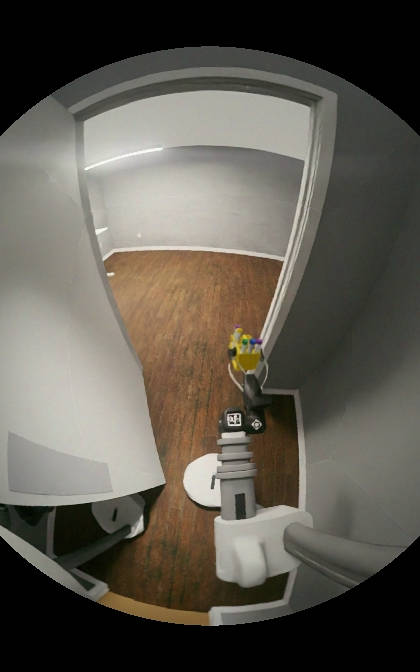

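Scene clock: 285.07 s.
r1.base_odometry: x=-1.231 y=+2.993 heading=+1.744 (m, m, rad; r1's odometry frame)
r1.turned_by_wheels: +0.000 (rad since the last result)
r1.turned_by_imu: -0.002 (rad since the last result)
r1.base_tilt: forward=+0.3 right=-0.2 (deg)
r1.lidar_m: 0.65 0.90 0.71 0.69 0.75 0.95 0.95 1.12 1.39 1.35 0.42 0.38
r1.base_status: not commanded
r1.joint_positions: lift_m=+0.900 arm_m=+0.011 wrist_yaw_rad=-0.541 wrist_pitch_rad=+0.002 wrist_roll_rad=-0.017 gripper_m=-0.034
r1.joint_status: not commanded
r1.on_its_own: wrist_yaw_rad is off since a torque_fault, until you send "end_of_arm": "enable_torque" (your +0.000 is given up)
r1.motor_effort: lift_m=+21(21) arm_m=-5(6) wrist_yaw_rad=-1(1) wrist_pitch_rad=-4(5) wrist_roll_rad=+0(0) gripper_m=-21(25) wheel_0=-4(4) wheel_1=-1(1) wheel_2=+1(0) (%)
r1.hand_pose: x=+0.3840 y=-0.2236 z=+1.0774 quat_wxyz=(+0.964, -0.008, +0.003, -0.267) (m; r1's base frame)
r1.wrist_depth_mm: 580 415 317 236 215 193 1205 / 574 418 317 237 216 194 1255 / 603 413 317 238 217 194 1255 / 609 418 319 238 217 195 1229 / 615 421 320 240 217 195 1229 / 603 427 202 180 208 195 1255 / 609 152 312 177 218 187 1281
r2.base_odometry: x=-0.644 y=-5.270 heading=-1.349 (m, m, rad; r2's odometry frame)
r2.turned_by_wheels: +0.000 (rad since the last result)
r2.turned_by_imu: -0.012 (rad since the last result)
r2.base_tilt: forward=+0.3 right=-0.2 (deg)
r2.lidar_m: 0.46 2.70 2.02 1.73 0.86 0.93 1.56 0.74 1.02 1.96 2.12 0.47
r2.base_status: done
r2.joint_positions: lift_m=+0.850 arm_m=+0.050 wrist_yaw_rad=+0.000 wrist_pitch_rad=+0.023 wrist_roll_rad=-0.005 gripper_m=+0.030
r2.joint_status: not commanded
r2.motor_effort: lift_m=+19(18) arm_m=-2(3) wrist_yaw_rad=+1(1) wrist_pitch_rad=-8(9) wrist_roll_rad=+3(3) gripper_m=-19(19) wheel_0=+0(5) wheel_1=+0(5) wheel_2=+1(9) (%)
r2.hand_pose: x=+0.5097 y=-0.0874 z=+1.0216 quat_wxyz=(+1.000, -0.003, +0.011, +0.000) (m; r2's base frame)
r2.wrist_depth_mm: - - - - - - 1983 / - - - - - - - / - - - - - - - / - - - 195 - - - / - - - 178 181 - - / - - 182 172 175 176 - / - - - - 1921 - 1983
pictures: r2_head_left_camera
Images, in order (width x height): r2_head_left_camera 420x672.

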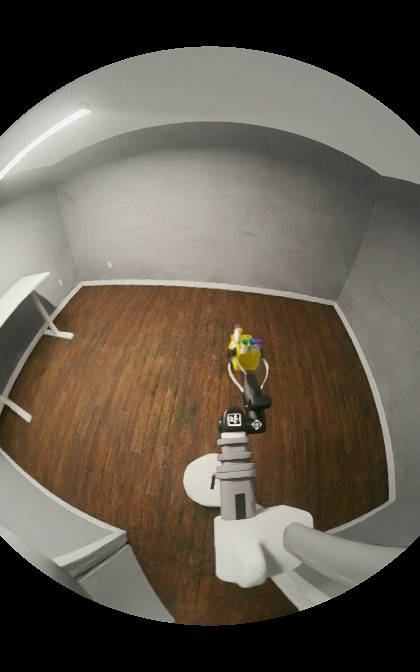

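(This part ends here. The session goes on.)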